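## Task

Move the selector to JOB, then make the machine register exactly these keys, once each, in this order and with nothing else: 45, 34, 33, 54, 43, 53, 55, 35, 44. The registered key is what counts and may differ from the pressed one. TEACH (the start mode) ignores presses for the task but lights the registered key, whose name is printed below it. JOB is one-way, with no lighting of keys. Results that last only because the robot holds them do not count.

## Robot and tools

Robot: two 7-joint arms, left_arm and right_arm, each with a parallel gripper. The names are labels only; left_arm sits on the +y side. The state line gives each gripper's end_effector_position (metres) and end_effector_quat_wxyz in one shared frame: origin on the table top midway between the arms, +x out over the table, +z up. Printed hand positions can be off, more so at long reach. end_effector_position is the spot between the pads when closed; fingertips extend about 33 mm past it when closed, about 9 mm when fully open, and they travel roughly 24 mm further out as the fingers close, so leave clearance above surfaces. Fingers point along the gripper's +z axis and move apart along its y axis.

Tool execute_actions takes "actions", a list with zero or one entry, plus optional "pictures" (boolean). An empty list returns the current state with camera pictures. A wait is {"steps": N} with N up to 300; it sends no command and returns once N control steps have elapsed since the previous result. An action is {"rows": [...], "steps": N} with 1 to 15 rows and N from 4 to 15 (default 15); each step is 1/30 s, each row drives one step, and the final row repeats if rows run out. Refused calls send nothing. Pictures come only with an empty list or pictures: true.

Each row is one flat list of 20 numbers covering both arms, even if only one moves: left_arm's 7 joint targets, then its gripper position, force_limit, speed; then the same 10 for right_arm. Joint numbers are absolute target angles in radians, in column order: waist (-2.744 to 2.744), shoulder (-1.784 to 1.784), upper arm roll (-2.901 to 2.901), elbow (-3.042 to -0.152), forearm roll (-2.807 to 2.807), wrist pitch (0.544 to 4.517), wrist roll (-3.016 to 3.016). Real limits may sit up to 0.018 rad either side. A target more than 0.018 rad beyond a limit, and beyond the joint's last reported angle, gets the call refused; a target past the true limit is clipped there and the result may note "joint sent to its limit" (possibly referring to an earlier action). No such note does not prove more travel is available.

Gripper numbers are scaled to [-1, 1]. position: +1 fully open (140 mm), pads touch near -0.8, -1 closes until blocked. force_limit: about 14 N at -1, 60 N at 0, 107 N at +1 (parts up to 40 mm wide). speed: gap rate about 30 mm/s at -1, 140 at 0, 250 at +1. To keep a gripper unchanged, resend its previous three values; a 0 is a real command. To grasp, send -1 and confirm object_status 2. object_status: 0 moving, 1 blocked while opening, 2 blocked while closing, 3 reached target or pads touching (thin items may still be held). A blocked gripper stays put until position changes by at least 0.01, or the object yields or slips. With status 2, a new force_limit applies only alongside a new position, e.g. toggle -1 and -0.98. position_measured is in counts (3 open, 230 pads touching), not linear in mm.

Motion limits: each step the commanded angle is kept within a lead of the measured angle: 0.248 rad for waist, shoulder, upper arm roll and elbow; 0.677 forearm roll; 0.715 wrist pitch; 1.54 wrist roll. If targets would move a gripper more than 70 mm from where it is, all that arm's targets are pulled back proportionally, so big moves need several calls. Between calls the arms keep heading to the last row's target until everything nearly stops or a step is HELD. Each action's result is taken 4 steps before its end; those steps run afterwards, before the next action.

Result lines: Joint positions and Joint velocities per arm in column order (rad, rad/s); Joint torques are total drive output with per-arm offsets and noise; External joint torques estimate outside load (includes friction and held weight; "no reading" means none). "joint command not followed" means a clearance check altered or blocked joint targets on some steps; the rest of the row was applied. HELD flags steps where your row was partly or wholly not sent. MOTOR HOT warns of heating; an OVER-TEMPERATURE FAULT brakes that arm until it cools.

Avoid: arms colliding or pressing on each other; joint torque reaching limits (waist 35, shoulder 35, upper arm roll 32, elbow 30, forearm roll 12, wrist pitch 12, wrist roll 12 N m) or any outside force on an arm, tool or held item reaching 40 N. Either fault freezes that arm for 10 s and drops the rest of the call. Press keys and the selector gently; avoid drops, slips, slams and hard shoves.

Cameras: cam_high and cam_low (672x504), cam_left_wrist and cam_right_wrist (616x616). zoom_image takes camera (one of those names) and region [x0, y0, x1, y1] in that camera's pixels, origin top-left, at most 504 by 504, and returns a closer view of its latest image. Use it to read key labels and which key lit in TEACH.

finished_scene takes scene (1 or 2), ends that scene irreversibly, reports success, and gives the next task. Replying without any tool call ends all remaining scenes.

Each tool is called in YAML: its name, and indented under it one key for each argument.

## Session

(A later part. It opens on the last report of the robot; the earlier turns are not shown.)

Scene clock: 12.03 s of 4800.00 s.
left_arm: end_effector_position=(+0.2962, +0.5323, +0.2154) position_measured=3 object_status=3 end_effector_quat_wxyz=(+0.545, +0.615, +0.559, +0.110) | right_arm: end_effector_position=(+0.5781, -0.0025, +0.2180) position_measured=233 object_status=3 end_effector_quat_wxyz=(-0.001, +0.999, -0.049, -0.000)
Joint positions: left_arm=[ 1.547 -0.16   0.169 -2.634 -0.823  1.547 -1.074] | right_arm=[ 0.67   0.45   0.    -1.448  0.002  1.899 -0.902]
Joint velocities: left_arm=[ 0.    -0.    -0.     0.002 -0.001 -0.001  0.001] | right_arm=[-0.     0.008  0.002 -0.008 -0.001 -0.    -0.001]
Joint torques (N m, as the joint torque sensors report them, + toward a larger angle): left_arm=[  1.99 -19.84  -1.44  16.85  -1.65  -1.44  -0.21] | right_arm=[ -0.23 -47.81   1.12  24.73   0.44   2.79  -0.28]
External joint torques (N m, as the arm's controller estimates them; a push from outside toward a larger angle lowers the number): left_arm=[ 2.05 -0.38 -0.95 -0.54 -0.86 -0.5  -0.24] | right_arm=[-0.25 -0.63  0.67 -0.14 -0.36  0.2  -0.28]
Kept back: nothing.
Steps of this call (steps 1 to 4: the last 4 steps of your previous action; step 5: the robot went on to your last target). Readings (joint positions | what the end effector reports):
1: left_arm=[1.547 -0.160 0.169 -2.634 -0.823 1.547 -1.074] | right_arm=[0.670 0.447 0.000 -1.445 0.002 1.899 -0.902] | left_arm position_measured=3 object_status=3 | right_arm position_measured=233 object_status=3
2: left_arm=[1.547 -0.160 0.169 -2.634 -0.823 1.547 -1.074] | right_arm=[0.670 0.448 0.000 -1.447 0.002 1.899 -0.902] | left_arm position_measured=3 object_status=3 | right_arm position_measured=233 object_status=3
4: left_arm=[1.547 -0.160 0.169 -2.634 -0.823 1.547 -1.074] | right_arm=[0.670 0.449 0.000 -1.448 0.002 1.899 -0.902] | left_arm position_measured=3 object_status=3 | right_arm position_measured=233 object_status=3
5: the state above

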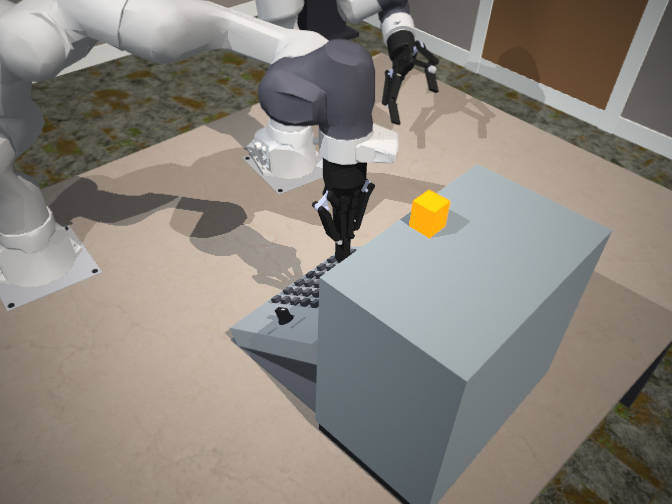

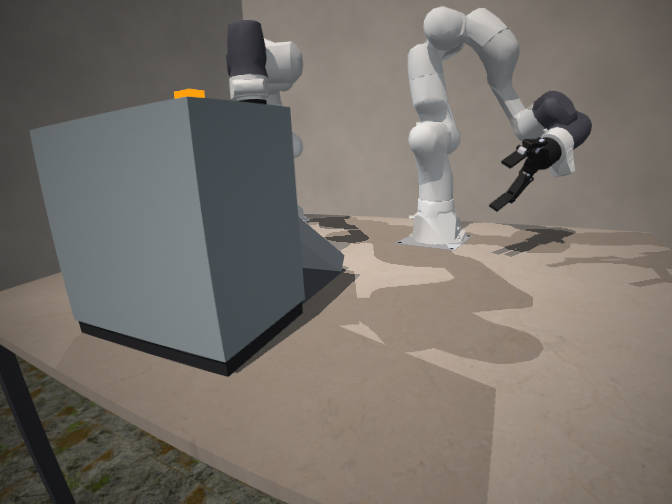

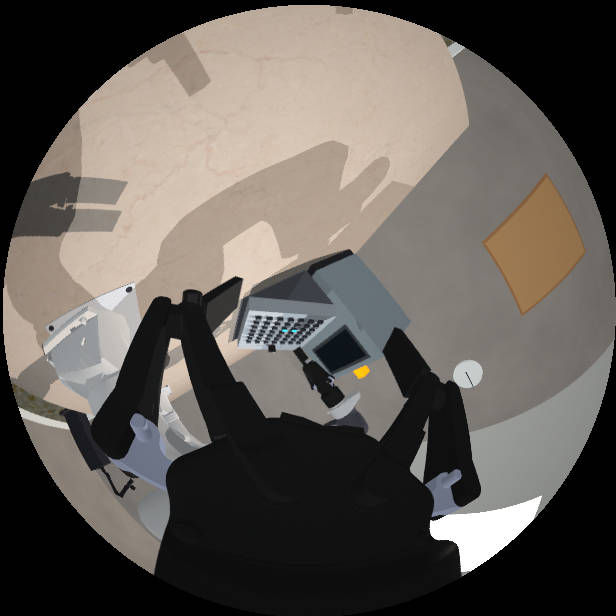

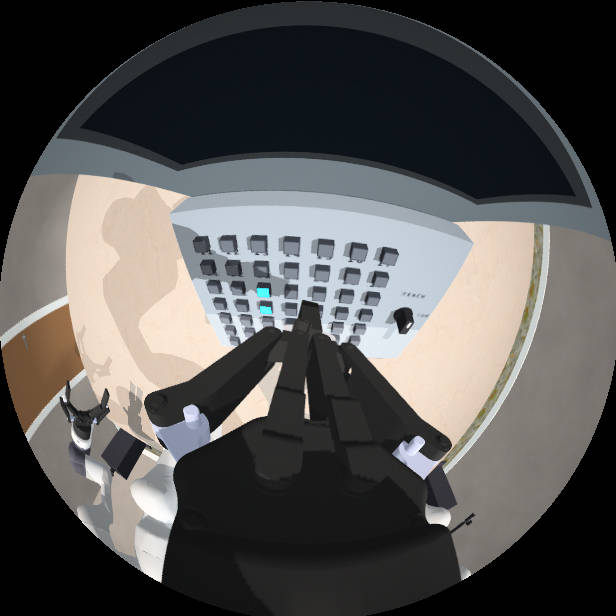

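execute_actions:
  actions:
    - {"rows":[[1.549,-0.162,0.167,-2.636,-0.826,1.544,-1.079,1,0,0,0.645,0.27,0,-1.81,0,2.08,-0.932,-1,0,1]],"steps":15}

execute_actions:
  actions:
    - {"rows":[[1.549,-0.162,0.167,-2.636,-0.826,1.544,-1.079,1,0,0,0.645,0.28,0,-1.82,0,2.1,-0.932,-1,0,1],[1.549,-0.162,0.167,-2.636,-0.826,1.544,-1.079,1,0,0,0.645,0.285,0,-1.825,0,2.11,-0.932,-1,0,1],[1.549,-0.162,0.167,-2.636,-0.826,1.544,-1.079,1,0,0,0.645,0.29,0,-1.83,0,2.12,-0.932,-1,0,1],[1.549,-0.162,0.167,-2.636,-0.826,1.544,-1.079,1,0,0,0.645,0.295,0,-1.835,0,2.13,-0.932,-1,0,1],[1.549,-0.162,0.167,-2.636,-0.826,1.544,-1.079,1,0,0,0.645,0.3,0,-1.84,0,2.14,-0.932,-1,0,1],[1.549,-0.162,0.167,-2.636,-0.826,1.544,-1.079,1,0,0,0.645,0.305,0,-1.845,0,2.15,-0.932,-1,0,1],[1.549,-0.162,0.167,-2.636,-0.826,1.544,-1.079,1,0,0,0.645,0.31,0,-1.85,0,2.16,-0.932,-1,0,1]],"steps":15}

execute_actions:
  actions:
    - {"rows":[[1.549,-0.162,0.167,-2.636,-0.826,1.544,-1.079,1,0,0,0.645,0.2,0,-1.9,0,2.1,-0.932,-1,0,1]],"steps":15}

execute_actions:
  actions:
    - {"steps":5}
  pictures: true

zoom_image:
  camera: "cam_right_wrist"
  region: [130,100,490,400]

Scene clock: 12.83 s of 4800.00 s.
left_arm: end_effector_position=(+0.2962, +0.5323, +0.2154) position_measured=3 object_status=3 end_effector_quat_wxyz=(+0.545, +0.615, +0.559, +0.110) | right_arm: end_effector_position=(+0.5277, -0.0524, +0.1785) position_measured=233 object_status=3 end_effector_quat_wxyz=(+0.006, +0.999, -0.053, -0.011)
Joint positions: left_arm=[ 1.547 -0.16   0.169 -2.634 -0.823  1.547 -1.074] | right_arm=[ 0.646  0.276  0.    -1.805  0.002  2.056 -0.919]
Joint velocities: left_arm=[ 0.001 -0.    -0.    -0.     0.001 -0.     0.   ] | right_arm=[ 0.    -0.023 -0.    -0.06  -0.002  0.127 -0.025]
Joint torques (N m, as the joint torque sensors report them, + toward a larger angle): left_arm=[  1.85 -19.17  -1.29  16.77  -1.66  -1.41  -0.27] | right_arm=[ -0.66 -43.45   1.39  25.15   0.38   2.98  -0.29]
External joint torques (N m, as the arm's controller estimates them; a push from outside toward a larger angle lowers the number): left_arm=[ 1.83  0.36 -0.88 -0.65 -0.87 -0.48 -0.3 ] | right_arm=[-0.62 -1.24  1.16  0.15 -0.37  0.34 -0.29]
Steps of this call (steps 1 to 13: the robot went on to your last target; steps 14 to 24: the first 11 steps of this action). Readings (joint positions | what the end effector reports):
14: left_arm=[1.547 -0.160 0.169 -2.634 -0.823 1.547 -1.074] | right_arm=[0.667 0.413 0.002 -1.516 0.002 1.933 -0.905] | left_arm position_measured=3 object_status=3 | right_arm position_measured=233 object_status=3
15: left_arm=[1.547 -0.160 0.169 -2.634 -0.823 1.547 -1.074] | right_arm=[0.662 0.365 0.002 -1.596 0.002 1.959 -0.907] | left_arm position_measured=3 object_status=3 | right_arm position_measured=233 object_status=3
17: left_arm=[1.547 -0.160 0.169 -2.634 -0.823 1.547 -1.074] | right_arm=[0.653 0.302 0.001 -1.710 0.002 1.997 -0.911] | left_arm position_measured=3 object_status=3 | right_arm position_measured=233 object_status=3
21: left_arm=[1.547 -0.160 0.169 -2.634 -0.823 1.547 -1.074] | right_arm=[0.646 0.278 0.000 -1.792 0.002 2.039 -0.916] | left_arm position_measured=3 object_status=3 | right_arm position_measured=233 object_status=3
24: the state above

Scene clock: 13.33 s of 4800.00 s.
left_arm: end_effector_position=(+0.2962, +0.5323, +0.2154) position_measured=3 object_status=3 end_effector_quat_wxyz=(+0.545, +0.615, +0.559, +0.110) | right_arm: end_effector_position=(+0.5285, -0.0519, +0.1434) position_measured=233 object_status=3 end_effector_quat_wxyz=(+0.005, +0.999, -0.050, -0.009)
Joint positions: left_arm=[ 1.547 -0.16   0.169 -2.634 -0.823  1.547 -1.074] | right_arm=[ 0.646  0.311  0.    -1.849  0.002  2.139 -0.925]
Joint velocities: left_arm=[ 0.001 -0.001 -0.001 -0.    -0.001  0.001 -0.   ] | right_arm=[-0.     0.036 -0.    -0.035  0.001  0.101 -0.003]
Joint torques (N m, as the joint torque sensors report them, + toward a larger angle): left_arm=[  1.97 -19.2   -0.97  16.64  -1.66  -1.37  -0.24] | right_arm=[ -0.66 -45.45   1.19  24.78   0.36   3.09  -0.31]
External joint torques (N m, as the arm's controller estimates them; a push from outside toward a larger angle lowers the number): left_arm=[ 1.98  0.34 -0.53 -0.77 -0.87 -0.44 -0.27] | right_arm=[-0.6  -0.43  0.94 -0.72 -0.37  0.31 -0.31]
Steps of this call (steps 1 to 4: the last 4 steps of your previous action; steps 5 to 15: the first 11 steps of this action). Readings (joint positions | what the end effector reports):
5: left_arm=[1.547 -0.160 0.169 -2.634 -0.823 1.547 -1.074] | right_arm=[0.646 0.272 0.000 -1.809 0.002 2.073 -0.922] | left_arm position_measured=3 object_status=3 | right_arm position_measured=233 object_status=3
6: left_arm=[1.547 -0.160 0.169 -2.634 -0.823 1.547 -1.074] | right_arm=[0.646 0.273 0.000 -1.812 0.002 2.080 -0.923] | left_arm position_measured=3 object_status=3 | right_arm position_measured=233 object_status=3
8: left_arm=[1.547 -0.160 0.169 -2.634 -0.823 1.547 -1.074] | right_arm=[0.646 0.280 0.000 -1.821 0.002 2.094 -0.924] | left_arm position_measured=3 object_status=3 | right_arm position_measured=233 object_status=3
12: left_arm=[1.547 -0.160 0.169 -2.634 -0.823 1.547 -1.074] | right_arm=[0.646 0.302 0.000 -1.841 0.002 2.126 -0.925] | left_arm position_measured=3 object_status=3 | right_arm position_measured=233 object_status=3
15: the state above

Scene clock: 13.83 s of 4800.00 s.
left_arm: end_effector_position=(+0.2962, +0.5323, +0.2154) position_measured=3 object_status=3 end_effector_quat_wxyz=(+0.545, +0.615, +0.559, +0.110) | right_arm: end_effector_position=(+0.5183, -0.0581, +0.1897) position_measured=233 object_status=3 end_effector_quat_wxyz=(-0.005, +0.999, -0.050, +0.006)
Joint positions: left_arm=[ 1.547 -0.16   0.169 -2.634 -0.823  1.547 -1.074] | right_arm=[ 0.646  0.197  0.    -1.896  0.002  2.108 -0.926]
Joint velocities: left_arm=[ 0.     0.001 -0.002  0.001  0.001  0.     0.001] | right_arm=[ 0.001  0.022 -0.    -0.037 -0.001 -0.04   0.001]
Joint torques (N m, as the joint torque sensors report them, + toward a larger angle): left_arm=[  1.64 -19.5   -1.62  16.51  -1.64  -1.41  -0.28] | right_arm=[ -0.76 -38.43   1.19  23.37   0.38   2.22  -0.34]
External joint torques (N m, as the arm's controller estimates them; a push from outside toward a larger angle lowers the number): left_arm=[ 1.68  0.01 -1.15 -0.92 -0.84 -0.48 -0.31] | right_arm=[-0.72 -0.19  1.05 -0.59 -0.35 -0.39 -0.34]
Steps of this call (steps 1 to 4: the last 4 steps of your previous action; steps 5 to 15: the first 11 steps of this action). Readings (joint positions | what the end effector reports):
5: left_arm=[1.547 -0.160 0.169 -2.634 -0.823 1.547 -1.074] | right_arm=[0.646 0.295 0.000 -1.867 0.002 2.143 -0.926] | left_arm position_measured=3 object_status=3 | right_arm position_measured=233 object_status=3
6: left_arm=[1.547 -0.160 0.169 -2.634 -0.823 1.547 -1.074] | right_arm=[0.646 0.270 0.000 -1.883 0.002 2.133 -0.926] | left_arm position_measured=3 object_status=3 | right_arm position_measured=233 object_status=3
8: left_arm=[1.547 -0.160 0.169 -2.634 -0.823 1.547 -1.074] | right_arm=[0.646 0.229 0.000 -1.891 0.002 2.122 -0.926] | left_arm position_measured=3 object_status=3 | right_arm position_measured=233 object_status=3
12: left_arm=[1.547 -0.160 0.169 -2.634 -0.823 1.547 -1.074] | right_arm=[0.646 0.197 0.000 -1.892 0.002 2.113 -0.926] | left_arm position_measured=3 object_status=3 | right_arm position_measured=233 object_status=3
15: the state above

Scene clock: 14.00 s of 4800.00 s.
left_arm: end_effector_position=(+0.2962, +0.5323, +0.2154) position_measured=3 object_status=3 end_effector_quat_wxyz=(+0.545, +0.615, +0.559, +0.110) | right_arm: end_effector_position=(+0.5158, -0.0597, +0.1866) position_measured=233 object_status=3 end_effector_quat_wxyz=(-0.002, +0.999, -0.050, +0.002)
Joint positions: left_arm=[ 1.547 -0.16   0.169 -2.634 -0.823  1.547 -1.074] | right_arm=[ 0.646  0.199  0.    -1.898  0.002  2.104 -0.926]
Joint velocities: left_arm=[ 0.     0.     0.001  0.001  0.    -0.    -0.001] | right_arm=[ 0.     0.    -0.001 -0.004  0.001 -0.015  0.   ]
Joint torques (N m, as the joint torque sensors report them, + toward a larger angle): left_arm=[  1.67 -19.59  -1.79  17.12  -1.64  -1.42  -0.25] | right_arm=[ -0.54 -38.6    1.05  24.21   0.37   2.26  -0.31]
External joint torques (N m, as the arm's controller estimates them; a push from outside toward a larger angle lowers the number): left_arm=[ 1.62 -0.11 -1.41 -0.31 -0.85 -0.5  -0.28] | right_arm=[-0.57  0.1   0.83  0.13 -0.36 -0.34 -0.31]
Kept back: nothing.
Steps of this call (steps 1 to 4: the last 4 steps of your previous action; step 5: the robot went on to your last target). Readings (joint positions | what the end effector reports):
1: left_arm=[1.547 -0.160 0.169 -2.634 -0.823 1.547 -1.074] | right_arm=[0.646 0.198 0.000 -1.897 0.002 2.107 -0.926] | left_arm position_measured=3 object_status=3 | right_arm position_measured=233 object_status=3
2: left_arm=[1.547 -0.160 0.169 -2.634 -0.823 1.547 -1.074] | right_arm=[0.646 0.199 0.000 -1.897 0.002 2.106 -0.926] | left_arm position_measured=3 object_status=3 | right_arm position_measured=233 object_status=3
4: left_arm=[1.547 -0.160 0.169 -2.634 -0.823 1.547 -1.074] | right_arm=[0.646 0.199 0.000 -1.898 0.002 2.105 -0.926] | left_arm position_measured=3 object_status=3 | right_arm position_measured=233 object_status=3
5: the state above

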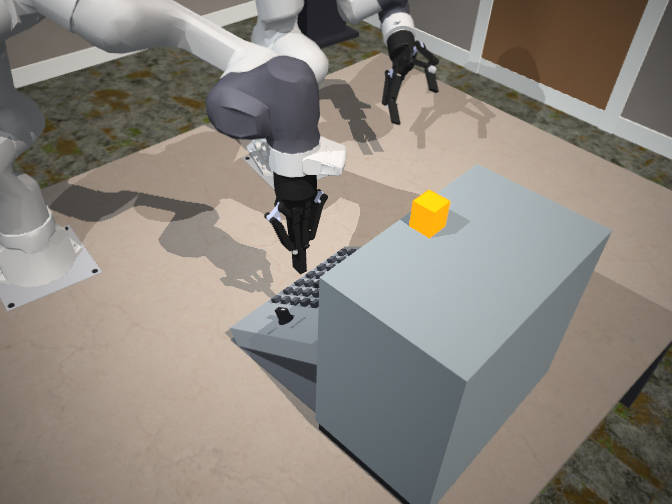

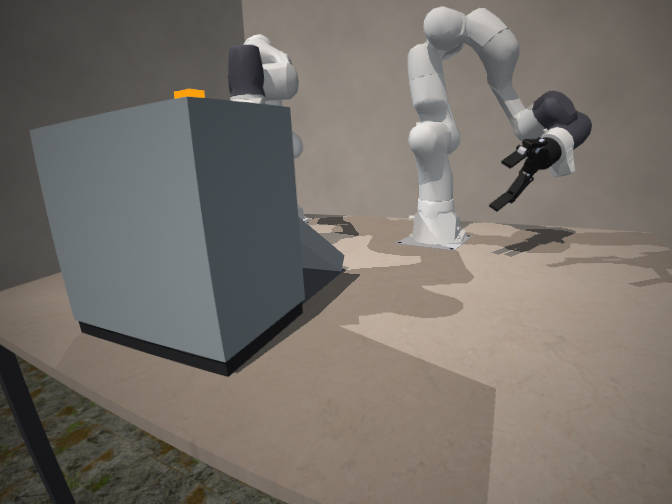

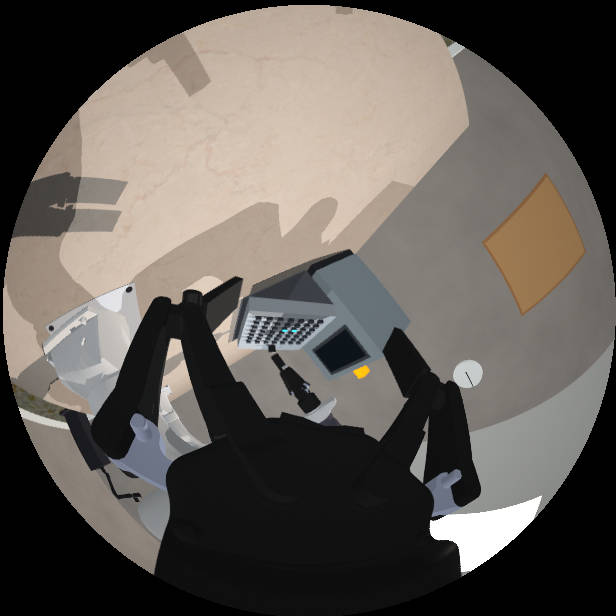

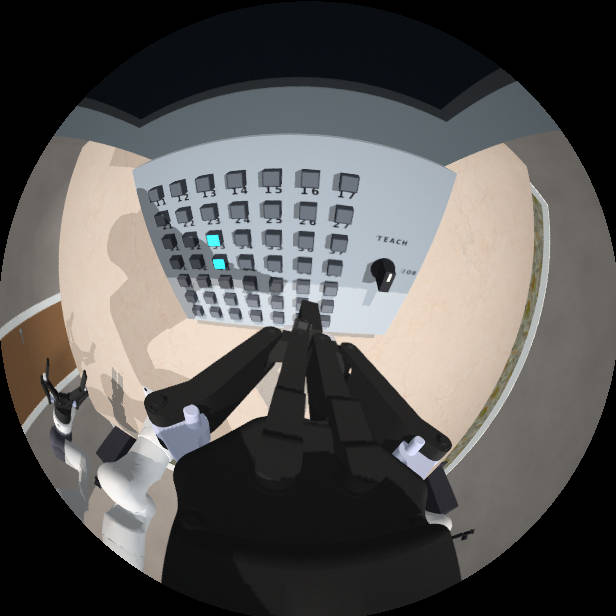

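Region (130, 100, 490, 400) of cam_right_wrist's 616x616 image, scaled by 1.400, with more detail than that image has.

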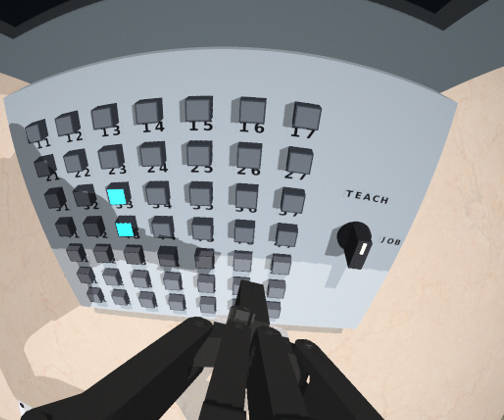

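execute_actions:
  actions:
    - {"rows":[[1.549,-0.162,0.167,-2.636,-0.826,1.544,-1.079,1,0,0,0.641,0.335,0,-1.698,0,2.033,-0.936,-1,0,1]],"steps":15}

execute_actions:
  actions:
    - {"rows":[[1.549,-0.162,0.167,-2.636,-0.826,1.544,-1.079,1,0,0,0.641,0.345,0,-1.708,0,2.053,-0.936,-1,0,1],[1.549,-0.162,0.167,-2.636,-0.826,1.544,-1.079,1,0,0,0.641,0.35,0,-1.713,0,2.063,-0.936,-1,0,1],[1.549,-0.162,0.167,-2.636,-0.826,1.544,-1.079,1,0,0,0.641,0.355,0,-1.718,0,2.073,-0.936,-1,0,1],[1.549,-0.162,0.167,-2.636,-0.826,1.544,-1.079,1,0,0,0.641,0.36,0,-1.723,0,2.083,-0.936,-1,0,1],[1.549,-0.162,0.167,-2.636,-0.826,1.544,-1.079,1,0,0,0.641,0.365,0,-1.728,0,2.093,-0.936,-1,0,1],[1.549,-0.162,0.167,-2.636,-0.826,1.544,-1.079,1,0,0,0.641,0.37,0,-1.733,0,2.103,-0.936,-1,0,1],[1.549,-0.162,0.167,-2.636,-0.826,1.544,-1.079,1,0,0,0.641,0.375,0,-1.738,0,2.113,-0.936,-1,0,1],[1.549,-0.162,0.167,-2.636,-0.826,1.544,-1.079,1,0,0,0.641,0.38,0,-1.743,0,2.123,-0.936,-1,0,1]],"steps":15}

execute_actions:
  actions:
    - {"rows":[[1.549,-0.162,0.167,-2.636,-0.826,1.544,-1.079,1,0,0,0.641,0.2,0,-1.9,0,2.1,-0.936,-1,0,1]],"steps":15}

execute_actions:
  actions:
    - {"steps":5}
  pictures: true

zoom_image:
  camera: "cam_right_wrist"
  region: [130,100,490,400]

Scene clock: 14.77 s of 4800.00 s.
left_arm: end_effector_position=(+0.2962, +0.5323, +0.2154) position_measured=3 object_status=3 end_effector_quat_wxyz=(+0.545, +0.615, +0.559, +0.110) | right_arm: end_effector_position=(+0.5550, -0.0381, +0.1877) position_measured=233 object_status=3 end_effector_quat_wxyz=(-0.002, +0.999, -0.049, +0.002)
Joint positions: left_arm=[ 1.547 -0.16   0.169 -2.634 -0.823  1.547 -1.074] | right_arm=[ 0.643  0.334  0.    -1.703  0.001  2.042 -0.929]
Joint velocities: left_arm=[-0.001  0.    -0.    -0.     0.001 -0.001 -0.001] | right_arm=[ 0.     0.003 -0.001  0.034 -0.001 -0.046 -0.005]
Joint torques (N m, as the joint torque sensors report them, + toward a larger angle): left_arm=[  1.88 -19.32  -1.59  16.98  -1.66  -1.42  -0.23] | right_arm=[ -1.23 -44.03   1.15  25.74   0.51   2.24  -0.31]
External joint torques (N m, as the arm's controller estimates them; a push from outside toward a larger angle lowers the number): left_arm=[ 1.99  0.1  -1.05 -0.37 -0.87 -0.48 -0.26] | right_arm=[-1.16 -0.99  0.89  1.62 -0.23 -0.31 -0.31]
Steps of this call (steps 1 to 12: the robot went on to your last target; steps 13 to 23: the first 11 steps of this action). Readings (joint positions | what the end effector reports):
13: left_arm=[1.547 -0.160 0.169 -2.634 -0.823 1.547 -1.074] | right_arm=[0.646 0.229 0.000 -1.850 0.001 2.082 -0.927] | left_arm position_measured=3 object_status=3 | right_arm position_measured=233 object_status=3
14: left_arm=[1.547 -0.160 0.169 -2.634 -0.823 1.547 -1.074] | right_arm=[0.645 0.264 0.000 -1.796 0.001 2.076 -0.927] | left_arm position_measured=3 object_status=3 | right_arm position_measured=233 object_status=3
16: left_arm=[1.547 -0.160 0.169 -2.634 -0.823 1.547 -1.074] | right_arm=[0.644 0.305 0.000 -1.740 0.001 2.065 -0.928] | left_arm position_measured=3 object_status=3 | right_arm position_measured=233 object_status=3
20: left_arm=[1.547 -0.160 0.169 -2.634 -0.823 1.547 -1.074] | right_arm=[0.643 0.331 0.000 -1.708 0.001 2.049 -0.929] | left_arm position_measured=3 object_status=3 | right_arm position_measured=233 object_status=3
23: the state above

Scene clock: 15.27 s of 4800.00 s.
left_arm: end_effector_position=(+0.2962, +0.5323, +0.2154) position_measured=3 object_status=3 end_effector_quat_wxyz=(+0.545, +0.615, +0.559, +0.110) | right_arm: end_effector_position=(+0.5508, -0.0404, +0.1494) position_measured=233 object_status=3 end_effector_quat_wxyz=(+0.004, +0.999, -0.049, -0.007)
Joint positions: left_arm=[ 1.547 -0.16   0.169 -2.634 -0.823  1.547 -1.074] | right_arm=[ 0.643  0.375  0.001 -1.738  0.001  2.097 -0.93 ]
Joint velocities: left_arm=[-0.    -0.     0.001 -0.     0.001  0.     0.   ] | right_arm=[ 0.001 -0.083  0.011 -0.027  0.008  0.025 -0.   ]
Joint torques (N m, as the joint torque sensors report them, + toward a larger angle): left_arm=[  2.12 -19.01  -1.68  16.49  -1.68  -1.4   -0.26] | right_arm=[ -1.4  -38.05   0.18  22.73   0.14   6.01  -0.31]
External joint torques (N m, as the arm's controller estimates them; a push from outside toward a larger angle lowers the number): left_arm=[ 2.1   0.48 -1.26 -0.95 -0.89 -0.47 -0.29] | right_arm=[-1.86 14.65 -0.38 -7.73 -0.49  2.52 -0.31]
Steps of this call (steps 1 to 4: the last 4 steps of your previous action; steps 5 to 15: the first 11 steps of this action). Readings (joint positions | what the end effector reports):
5: left_arm=[1.547 -0.160 0.169 -2.634 -0.823 1.547 -1.074] | right_arm=[0.643 0.335 0.000 -1.701 0.001 2.041 -0.930] | left_arm position_measured=3 object_status=3 | right_arm position_measured=233 object_status=3
6: left_arm=[1.547 -0.160 0.169 -2.634 -0.823 1.547 -1.074] | right_arm=[0.643 0.337 0.000 -1.702 0.001 2.045 -0.930] | left_arm position_measured=3 object_status=3 | right_arm position_measured=233 object_status=3
8: left_arm=[1.547 -0.160 0.169 -2.634 -0.823 1.547 -1.074] | right_arm=[0.643 0.344 0.000 -1.710 0.001 2.055 -0.930] | left_arm position_measured=3 object_status=3 | right_arm position_measured=233 object_status=3
12: left_arm=[1.547 -0.160 0.169 -2.634 -0.823 1.547 -1.074] | right_arm=[0.643 0.367 0.000 -1.730 0.001 2.084 -0.930] | left_arm position_measured=3 object_status=3 | right_arm position_measured=233 object_status=3
15: the state above

Scene clock: 15.77 s of 4800.00 s.
left_arm: end_effector_position=(+0.2962, +0.5323, +0.2154) position_measured=3 object_status=3 end_effector_quat_wxyz=(+0.545, +0.615, +0.559, +0.110) | right_arm: end_effector_position=(+0.5182, -0.0601, +0.1895) position_measured=233 object_status=3 end_effector_quat_wxyz=(-0.004, +0.999, -0.049, +0.004)
Joint positions: left_arm=[ 1.547 -0.16   0.169 -2.634 -0.823  1.547 -1.074] | right_arm=[ 0.643  0.198  0.001 -1.894  0.001  2.103 -0.93 ]
Joint velocities: left_arm=[-0.001 -0.     0.    -0.    -0.001  0.    -0.001] | right_arm=[-0.001  0.017  0.001 -0.056  0.001 -0.009 -0.001]
Joint torques (N m, as the joint torque sensors report them, + toward a larger angle): left_arm=[  1.91 -19.29  -1.03  16.77  -1.63  -1.43  -0.27] | right_arm=[ -1.05 -38.39   0.75  23.64   0.41   2.25  -0.31]
External joint torques (N m, as the arm's controller estimates them; a push from outside toward a larger angle lowers the number): left_arm=[ 1.9   0.23 -0.62 -0.64 -0.83 -0.5  -0.3 ] | right_arm=[-1.06  0.02  0.55 -0.52 -0.33 -0.38 -0.31]
Steps of this call (steps 1 to 4: the last 4 steps of your previous action; steps 5 to 15: the first 11 steps of this action). Readings (joint positions | what the end effector reports):
5: left_arm=[1.547 -0.160 0.169 -2.634 -0.823 1.547 -1.074] | right_arm=[0.643 0.345 0.001 -1.783 0.001 2.113 -0.930] | left_arm position_measured=3 object_status=3 | right_arm position_measured=233 object_status=3
6: left_arm=[1.547 -0.160 0.169 -2.634 -0.823 1.547 -1.074] | right_arm=[0.643 0.303 0.001 -1.828 0.001 2.107 -0.930] | left_arm position_measured=3 object_status=3 | right_arm position_measured=233 object_status=3
8: left_arm=[1.547 -0.160 0.169 -2.634 -0.823 1.547 -1.074] | right_arm=[0.643 0.242 0.001 -1.869 0.001 2.104 -0.930] | left_arm position_measured=3 object_status=3 | right_arm position_measured=233 object_status=3
12: left_arm=[1.547 -0.160 0.169 -2.634 -0.823 1.547 -1.074] | right_arm=[0.643 0.199 0.001 -1.887 0.001 2.104 -0.930] | left_arm position_measured=3 object_status=3 | right_arm position_measured=233 object_status=3
15: the state above

Scene clock: 15.93 s of 4800.00 s.
left_arm: end_effector_position=(+0.2962, +0.5323, +0.2154) position_measured=3 object_status=3 end_effector_quat_wxyz=(+0.545, +0.615, +0.559, +0.110) | right_arm: end_effector_position=(+0.5161, -0.0614, +0.1864) position_measured=233 object_status=3 end_effector_quat_wxyz=(-0.002, +0.999, -0.049, +0.001)
Joint positions: left_arm=[ 1.547 -0.16   0.169 -2.634 -0.823  1.547 -1.074] | right_arm=[ 0.643  0.2    0.001 -1.898  0.001  2.102 -0.931]
Joint velocities: left_arm=[ 0.002 -0.001 -0.002  0.     0.001  0.     0.   ] | right_arm=[ 0.    -0.     0.    -0.005  0.002 -0.002  0.   ]
Joint torques (N m, as the joint torque sensors report them, + toward a larger angle): left_arm=[  2.48 -19.41  -1.41  16.68  -1.64  -1.34  -0.3 ] | right_arm=[ -1.25 -39.39   0.54  24.21   0.44   2.32  -0.31]
External joint torques (N m, as the arm's controller estimates them; a push from outside toward a larger angle lowers the number): left_arm=[ 2.45  0.05 -1.   -0.71 -0.85 -0.42 -0.33] | right_arm=[-1.28 -0.62  0.32  0.09 -0.3  -0.27 -0.31]
Kept back: nothing.
Steps of this call (steps 1 to 4: the last 4 steps of your previous action; step 5: the robot went on to your last target). Readings (joint positions | what the end effector reports):
1: left_arm=[1.547 -0.160 0.169 -2.634 -0.823 1.547 -1.074] | right_arm=[0.643 0.198 0.001 -1.896 0.001 2.103 -0.931] | left_arm position_measured=3 object_status=3 | right_arm position_measured=233 object_status=3
2: left_arm=[1.547 -0.160 0.169 -2.634 -0.823 1.547 -1.074] | right_arm=[0.643 0.199 0.001 -1.897 0.001 2.103 -0.931] | left_arm position_measured=3 object_status=3 | right_arm position_measured=233 object_status=3
4: left_arm=[1.547 -0.160 0.169 -2.634 -0.823 1.547 -1.074] | right_arm=[0.643 0.200 0.001 -1.898 0.001 2.102 -0.931] | left_arm position_measured=3 object_status=3 | right_arm position_measured=233 object_status=3
5: the state above

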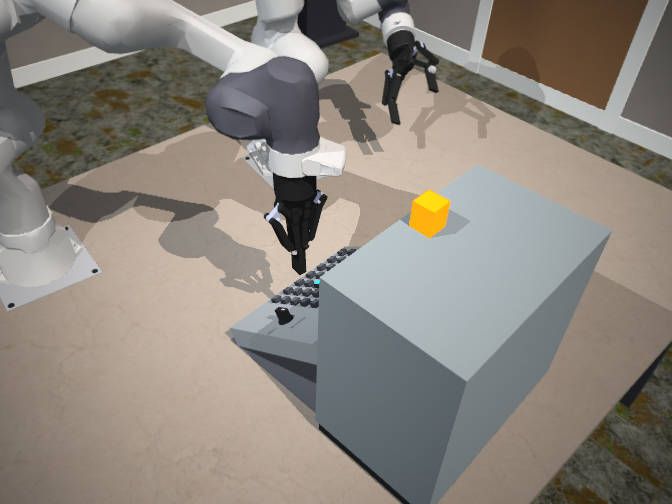

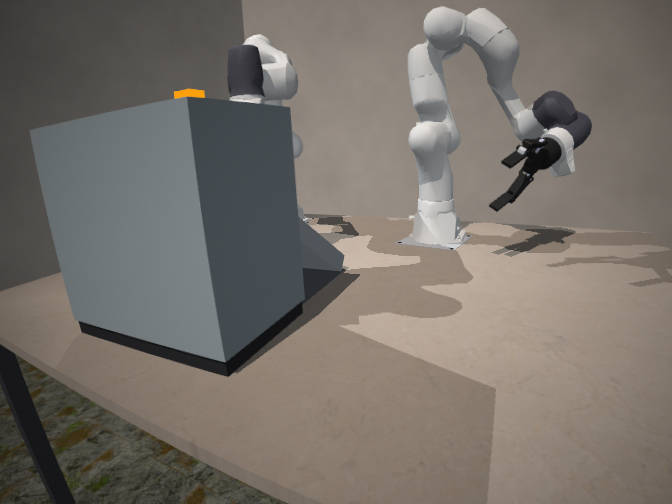

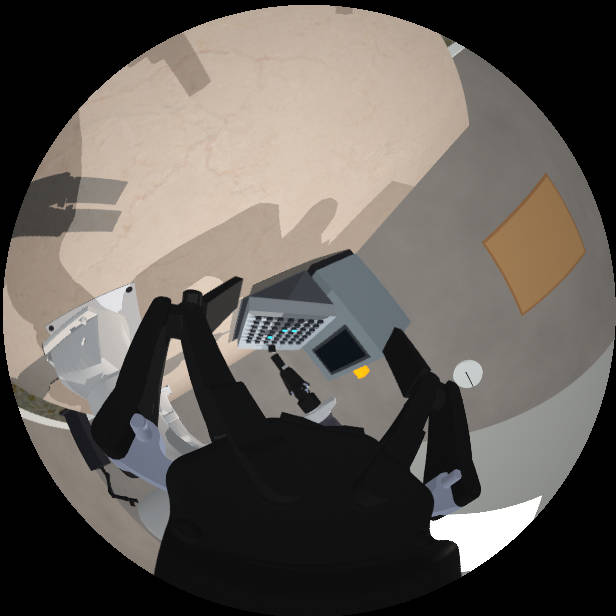

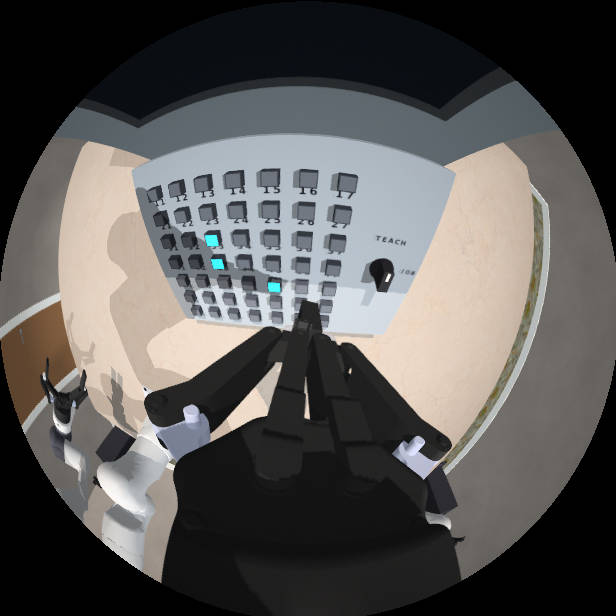

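Region (130, 100, 490, 400) of cam_right_wrist's 616x616 image, scaled by 1.400, with more detail than that image has.

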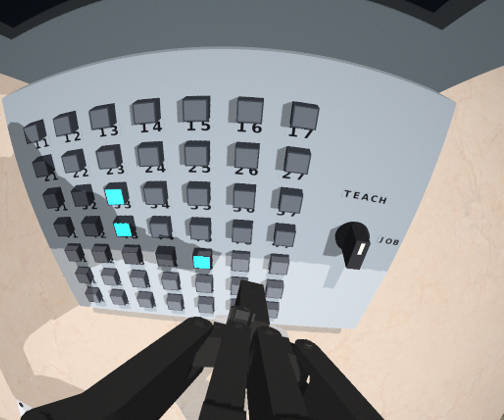

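execute_actions:
  actions:
    - {"rows":[[1.549,-0.162,0.167,-2.636,-0.826,1.544,-1.079,1,0,0,0.489,0.2,0,-1.81,0,2.01,-0.99,-0.4,0,0]],"steps":15}

execute_actions:
  actions:
    - {"rows":[[1.549,-0.162,0.167,-2.636,-0.826,1.544,-1.079,1,0,0,0.489,0.225,0,-1.835,0,2.06,-0.99,-0.4,0,0]],"steps":15}
  pictures: true

zoom_image:
  camera: "cam_right_wrist"
  region: [130,100,490,400]

Scene clock: 16.97 s of 4800.00 s.
left_arm: end_effector_position=(+0.2962, +0.5323, +0.2155) position_measured=3 object_status=3 end_effector_quat_wxyz=(+0.545, +0.615, +0.559, +0.110) | right_arm: end_effector_position=(+0.5728, -0.1473, +0.2215) position_measured=179 object_status=0 end_effector_quat_wxyz=(-0.004, +0.993, -0.114, +0.007)
Joint positions: left_arm=[ 1.547 -0.16   0.169 -2.634 -0.823  1.547 -1.074] | right_arm=[ 0.484  0.197 -0.007 -1.811  0.001  2.025 -0.966]
Joint velocities: left_arm=[ 0.001  0.001 -0.001 -0.     0.002 -0.    -0.001] | right_arm=[ 0.008  0.008  0.038  0.001 -0.001 -0.08  -0.061]
Joint torques (N m, as the joint torque sensors report them, + toward a larger angle): left_arm=[  2.1  -19.26  -1.26  16.7   -1.68  -1.4   -0.26] | right_arm=[  2.55 -38.49   3.28  25.47   0.45   2.22  -0.29]
External joint torques (N m, as the arm's controller estimates them; a push from outside toward a larger angle lowers the number): left_arm=[ 2.05  0.18 -0.88 -0.68 -0.9  -0.48 -0.29] | right_arm=[ 0.77 -0.49  1.96  1.6  -0.37 -0.32 -0.28]
Steps of this call (steps 1 to 15: the robot went on to your last target; steps 16 to 20: nothing new was sent; steps 21 to 31: the first 11 steps of this action). Readings (joint positions | what the end effector reports):
21: left_arm=[1.547 -0.160 0.169 -2.634 -0.823 1.547 -1.074] | right_arm=[0.626 0.203 0.011 -1.886 0.001 2.090 -0.934] | left_arm position_measured=3 object_status=3 | right_arm position_measured=233 object_status=0
22: left_arm=[1.547 -0.160 0.169 -2.634 -0.823 1.547 -1.074] | right_arm=[0.604 0.206 0.015 -1.871 0.001 2.080 -0.938] | left_arm position_measured=3 object_status=3 | right_arm position_measured=231 object_status=0
24: left_arm=[1.547 -0.160 0.169 -2.634 -0.823 1.547 -1.074] | right_arm=[0.552 0.205 0.012 -1.841 0.001 2.060 -0.946] | left_arm position_measured=3 object_status=3 | right_arm position_measured=212 object_status=0
28: left_arm=[1.547 -0.160 0.169 -2.634 -0.823 1.547 -1.074] | right_arm=[0.489 0.198 -0.007 -1.814 0.001 2.036 -0.959] | left_arm position_measured=3 object_status=3 | right_arm position_measured=181 object_status=0
31: the state above

Scene clock: 17.47 s of 4800.00 s.
left_arm: end_effector_position=(+0.2962, +0.5323, +0.2155) position_measured=3 object_status=3 end_effector_quat_wxyz=(+0.545, +0.615, +0.559, +0.110) | right_arm: end_effector_position=(+0.5665, -0.1438, +0.1950) position_measured=179 object_status=3 end_effector_quat_wxyz=(+0.002, +0.995, -0.102, -0.004)
Joint positions: left_arm=[ 1.547 -0.16   0.169 -2.634 -0.823  1.547 -1.074] | right_arm=[ 0.487  0.227 -0.002 -1.835  0.001  2.053 -0.981]
Joint velocities: left_arm=[-0.001 -0.    -0.001 -0.    -0.    -0.    -0.001] | right_arm=[-0.001 -0.005  0.    -0.001  0.     0.031 -0.011]
Joint torques (N m, as the joint torque sensors report them, + toward a larger angle): left_arm=[  2.05 -19.32  -1.51  16.78  -1.67  -1.36  -0.27] | right_arm=[  1.   -41.98   2.26  24.78   0.46   2.93  -0.32]
External joint torques (N m, as the arm's controller estimates them; a push from outside toward a larger angle lowers the number): left_arm=[ 2.07  0.13 -1.06 -0.58 -0.88 -0.42 -0.3 ] | right_arm=[ 1.06 -2.94  2.12  0.97 -0.28  0.46 -0.32]
Steps of this call (steps 1 to 4: the last 4 steps of your previous action; steps 5 to 15: the first 11 steps of this action). Readings (joint positions | what the end effector reports):
5: left_arm=[1.547 -0.160 0.169 -2.634 -0.823 1.547 -1.074] | right_arm=[0.487 0.200 -0.002 -1.814 0.001 2.025 -0.974] | left_arm position_measured=3 object_status=3 | right_arm position_measured=179 object_status=3
6: left_arm=[1.547 -0.160 0.169 -2.634 -0.823 1.547 -1.074] | right_arm=[0.487 0.205 -0.002 -1.819 0.001 2.032 -0.975] | left_arm position_measured=3 object_status=3 | right_arm position_measured=179 object_status=3
8: left_arm=[1.547 -0.160 0.169 -2.634 -0.823 1.547 -1.074] | right_arm=[0.487 0.217 -0.002 -1.827 0.001 2.040 -0.977] | left_arm position_measured=3 object_status=3 | right_arm position_measured=179 object_status=3
12: left_arm=[1.547 -0.160 0.169 -2.634 -0.823 1.547 -1.074] | right_arm=[0.487 0.227 -0.002 -1.835 0.001 2.049 -0.980] | left_arm position_measured=3 object_status=3 | right_arm position_measured=179 object_status=3
15: the state above

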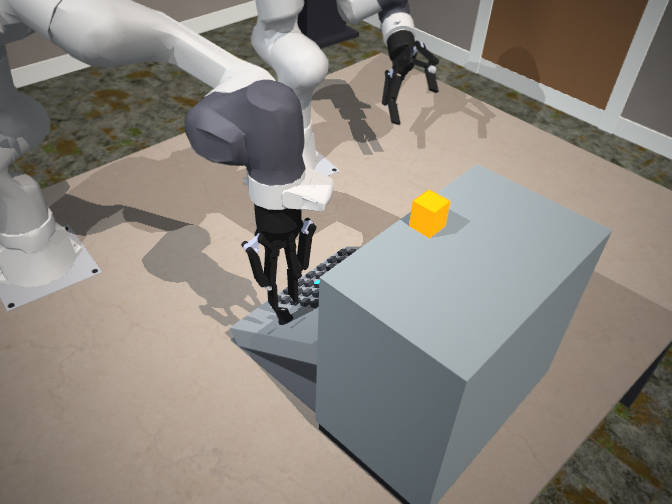

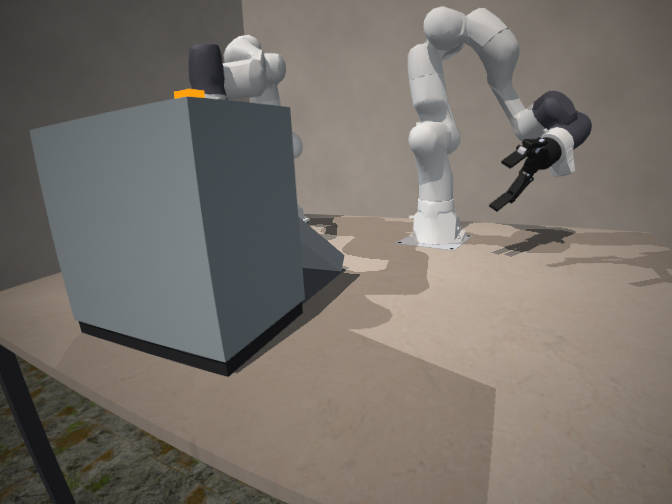

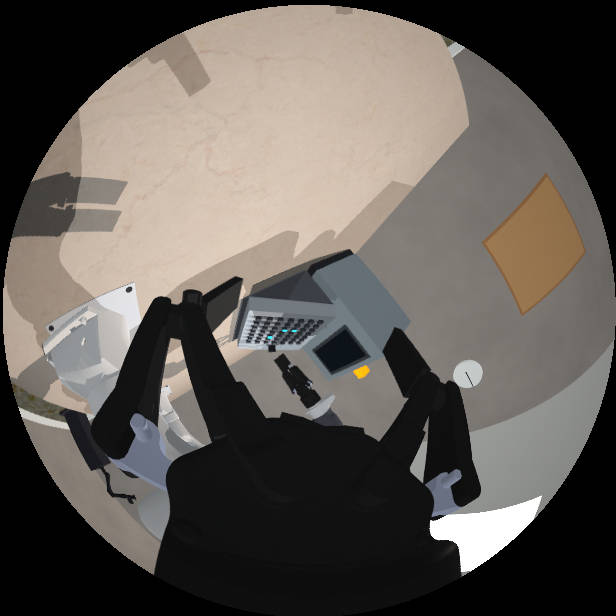

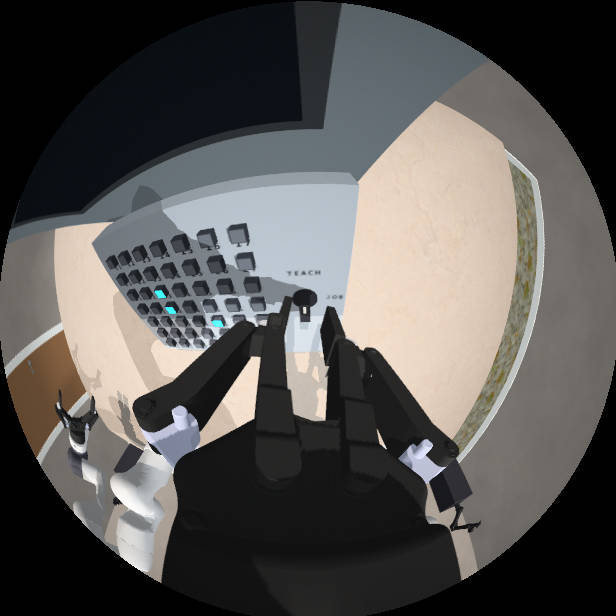

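Region (130, 100, 490, 400) of cam_right_wrist's 616x616 image, scaled by 1.400, with more detail than that image has.

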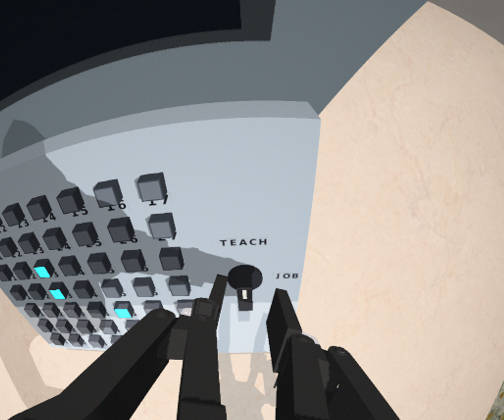

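execute_actions:
  actions:
    - {"rows":[[1.549,-0.162,0.167,-2.636,-0.826,1.544,-1.079,1,0,0,0.494,0.232,0,-1.84,0,2.072,-0.985,-0.4,0,0],[1.549,-0.162,0.167,-2.636,-0.826,1.544,-1.079,1,0,0,0.494,0.239,0,-1.846,0,2.085,-0.985,-0.4,0,0],[1.549,-0.162,0.167,-2.636,-0.826,1.544,-1.079,1,0,0,0.494,0.245,0,-1.852,0,2.097,-0.985,-0.4,0,0],[1.549,-0.162,0.167,-2.636,-0.826,1.544,-1.079,1,0,0,0.494,0.251,0,-1.858,0,2.109,-0.985,-0.4,0,0],[1.549,-0.162,0.167,-2.636,-0.826,1.544,-1.079,1,0,0,0.494,0.257,0,-1.864,0,2.121,-0.985,-0.4,0,0],[1.549,-0.162,0.167,-2.636,-0.826,1.544,-1.079,1,0,0,0.494,0.263,0,-1.87,0,2.133,-0.985,-0.4,0,0]],"steps":15}

execute_actions:
  actions:
    - {"steps":6}
  pictures: true

zoom_image:
  camera: "cam_right_wrist"
  region: [130,100,490,400]

Scene clock: 18.13 s of 4800.00 s.
left_arm: end_effector_position=(+0.2962, +0.5323, +0.2155) position_measured=3 object_status=3 end_effector_quat_wxyz=(+0.545, +0.615, +0.559, +0.110) | right_arm: end_effector_position=(+0.5642, -0.1417, +0.1608) position_measured=179 object_status=3 end_effector_quat_wxyz=(+0.004, +0.995, -0.099, -0.009)
Joint positions: left_arm=[ 1.547 -0.16   0.169 -2.634 -0.823  1.547 -1.074] | right_arm=[ 0.492  0.265 -0.002 -1.87   0.001  2.116 -0.983]
Joint velocities: left_arm=[-0.    -0.001 -0.001  0.     0.001  0.001 -0.002] | right_arm=[ 0.001  0.02   0.002 -0.02  -0.002  0.083  0.001]
Joint torques (N m, as the joint torque sensors report them, + toward a larger angle): left_arm=[  2.19 -19.41  -1.39  16.67  -1.69  -1.32  -0.23] | right_arm=[  1.27 -43.98   2.14  25.38   0.44   3.05  -0.13]
External joint torques (N m, as the arm's controller estimates them; a push from outside toward a larger angle lowers the number): left_arm=[ 2.21  0.08 -0.94 -0.72 -0.9  -0.39 -0.26] | right_arm=[ 1.07 -0.96  1.72  0.13 -0.31  0.33 -0.13]
Steps of this call (steps 1 to 4: the last 4 steps of your previous action; steps 5 to 9: the robot went on to your last target; steps 10 to 20: the first 11 steps of this action). Readings (joint positions | what the end effector reports):
10: left_arm=[1.547 -0.160 0.169 -2.634 -0.823 1.547 -1.074] | right_arm=[0.488 0.226 -0.002 -1.835 0.001 2.059 -0.983] | left_arm position_measured=3 object_status=3 | right_arm position_measured=179 object_status=3
11: left_arm=[1.547 -0.160 0.169 -2.634 -0.823 1.547 -1.074] | right_arm=[0.489 0.228 -0.002 -1.837 0.001 2.064 -0.983] | left_arm position_measured=3 object_status=3 | right_arm position_measured=179 object_status=3
13: left_arm=[1.547 -0.160 0.169 -2.634 -0.823 1.547 -1.074] | right_arm=[0.491 0.235 -0.002 -1.844 0.001 2.076 -0.983] | left_arm position_measured=3 object_status=3 | right_arm position_measured=179 object_status=3
17: left_arm=[1.547 -0.160 0.169 -2.634 -0.823 1.547 -1.074] | right_arm=[0.492 0.257 -0.002 -1.864 0.001 2.105 -0.983] | left_arm position_measured=3 object_status=3 | right_arm position_measured=179 object_status=3
20: the state above

Scene clock: 18.33 s of 4800.00 s.
left_arm: end_effector_position=(+0.2962, +0.5323, +0.2155) position_measured=3 object_status=3 end_effector_quat_wxyz=(+0.545, +0.615, +0.559, +0.110) | right_arm: end_effector_position=(+0.5674, -0.1404, +0.1620) position_measured=179 object_status=3 end_effector_quat_wxyz=(+0.001, +0.995, -0.099, -0.004)
Joint positions: left_arm=[ 1.547 -0.16   0.169 -2.634 -0.823  1.547 -1.074] | right_arm=[ 0.492  0.264 -0.002 -1.87   0.001  2.126 -0.983]
Joint velocities: left_arm=[ 0.001 -0.     0.001 -0.     0.001 -0.     0.001] | right_arm=[ 0.001 -0.004 -0.001 -0.001 -0.001  0.029  0.   ]
Joint torques (N m, as the joint torque sensors report them, + toward a larger angle): left_arm=[  2.26 -19.51  -1.69  16.84  -1.66  -1.32  -0.2 ] | right_arm=[  1.27 -43.2    2.22  24.38   0.44   2.8   -0.11]
External joint torques (N m, as the arm's controller estimates them; a push from outside toward a larger angle lowers the number): left_arm=[ 2.19 -0.04 -1.33 -0.56 -0.87 -0.4  -0.23] | right_arm=[ 1.27 -3.32  1.99  0.98 -0.27  0.32 -0.11]
Kept back: nothing.
Steps of this call (steps 1 to 4: the last 4 steps of your previous action; steps 5 to 6: the robot went on to your last target). Readings (joint positions | what the end effector reports):
1: left_arm=[1.547 -0.160 0.169 -2.634 -0.823 1.547 -1.074] | right_arm=[0.492 0.265 -0.002 -1.870 0.001 2.118 -0.983] | left_arm position_measured=3 object_status=3 | right_arm position_measured=179 object_status=3
2: left_arm=[1.547 -0.160 0.169 -2.634 -0.823 1.547 -1.074] | right_arm=[0.492 0.265 -0.002 -1.870 0.001 2.120 -0.983] | left_arm position_measured=3 object_status=3 | right_arm position_measured=179 object_status=3
4: left_arm=[1.547 -0.160 0.169 -2.634 -0.823 1.547 -1.074] | right_arm=[0.492 0.265 -0.002 -1.870 0.001 2.124 -0.983] | left_arm position_measured=3 object_status=3 | right_arm position_measured=179 object_status=3
6: the state above

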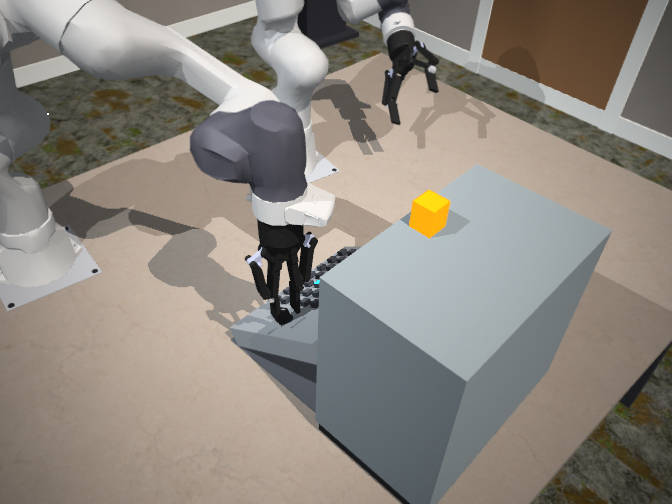

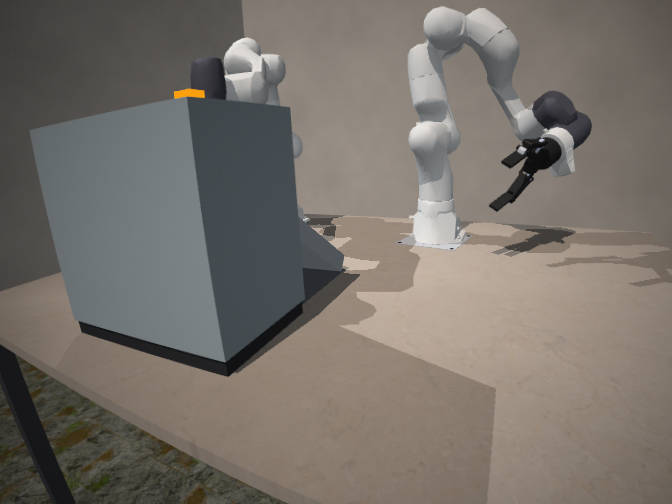

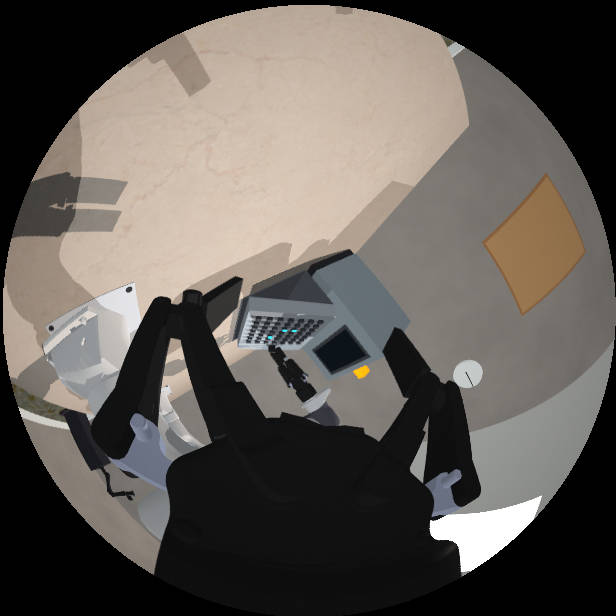

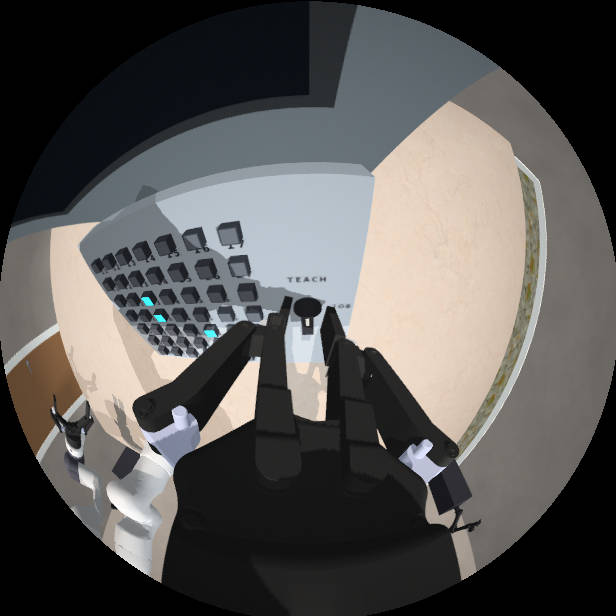

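Region (130, 100, 490, 400) of cam_right_wrist's 616x616 image, scaled by 1.400, with more detail than that image has.

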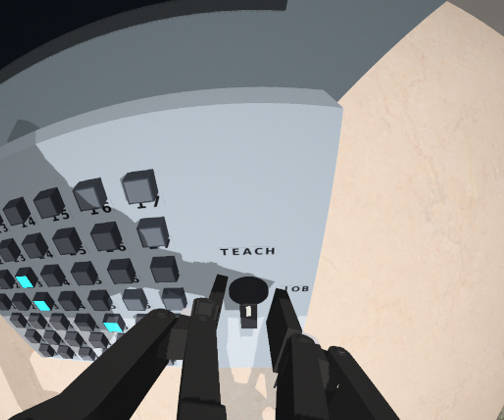

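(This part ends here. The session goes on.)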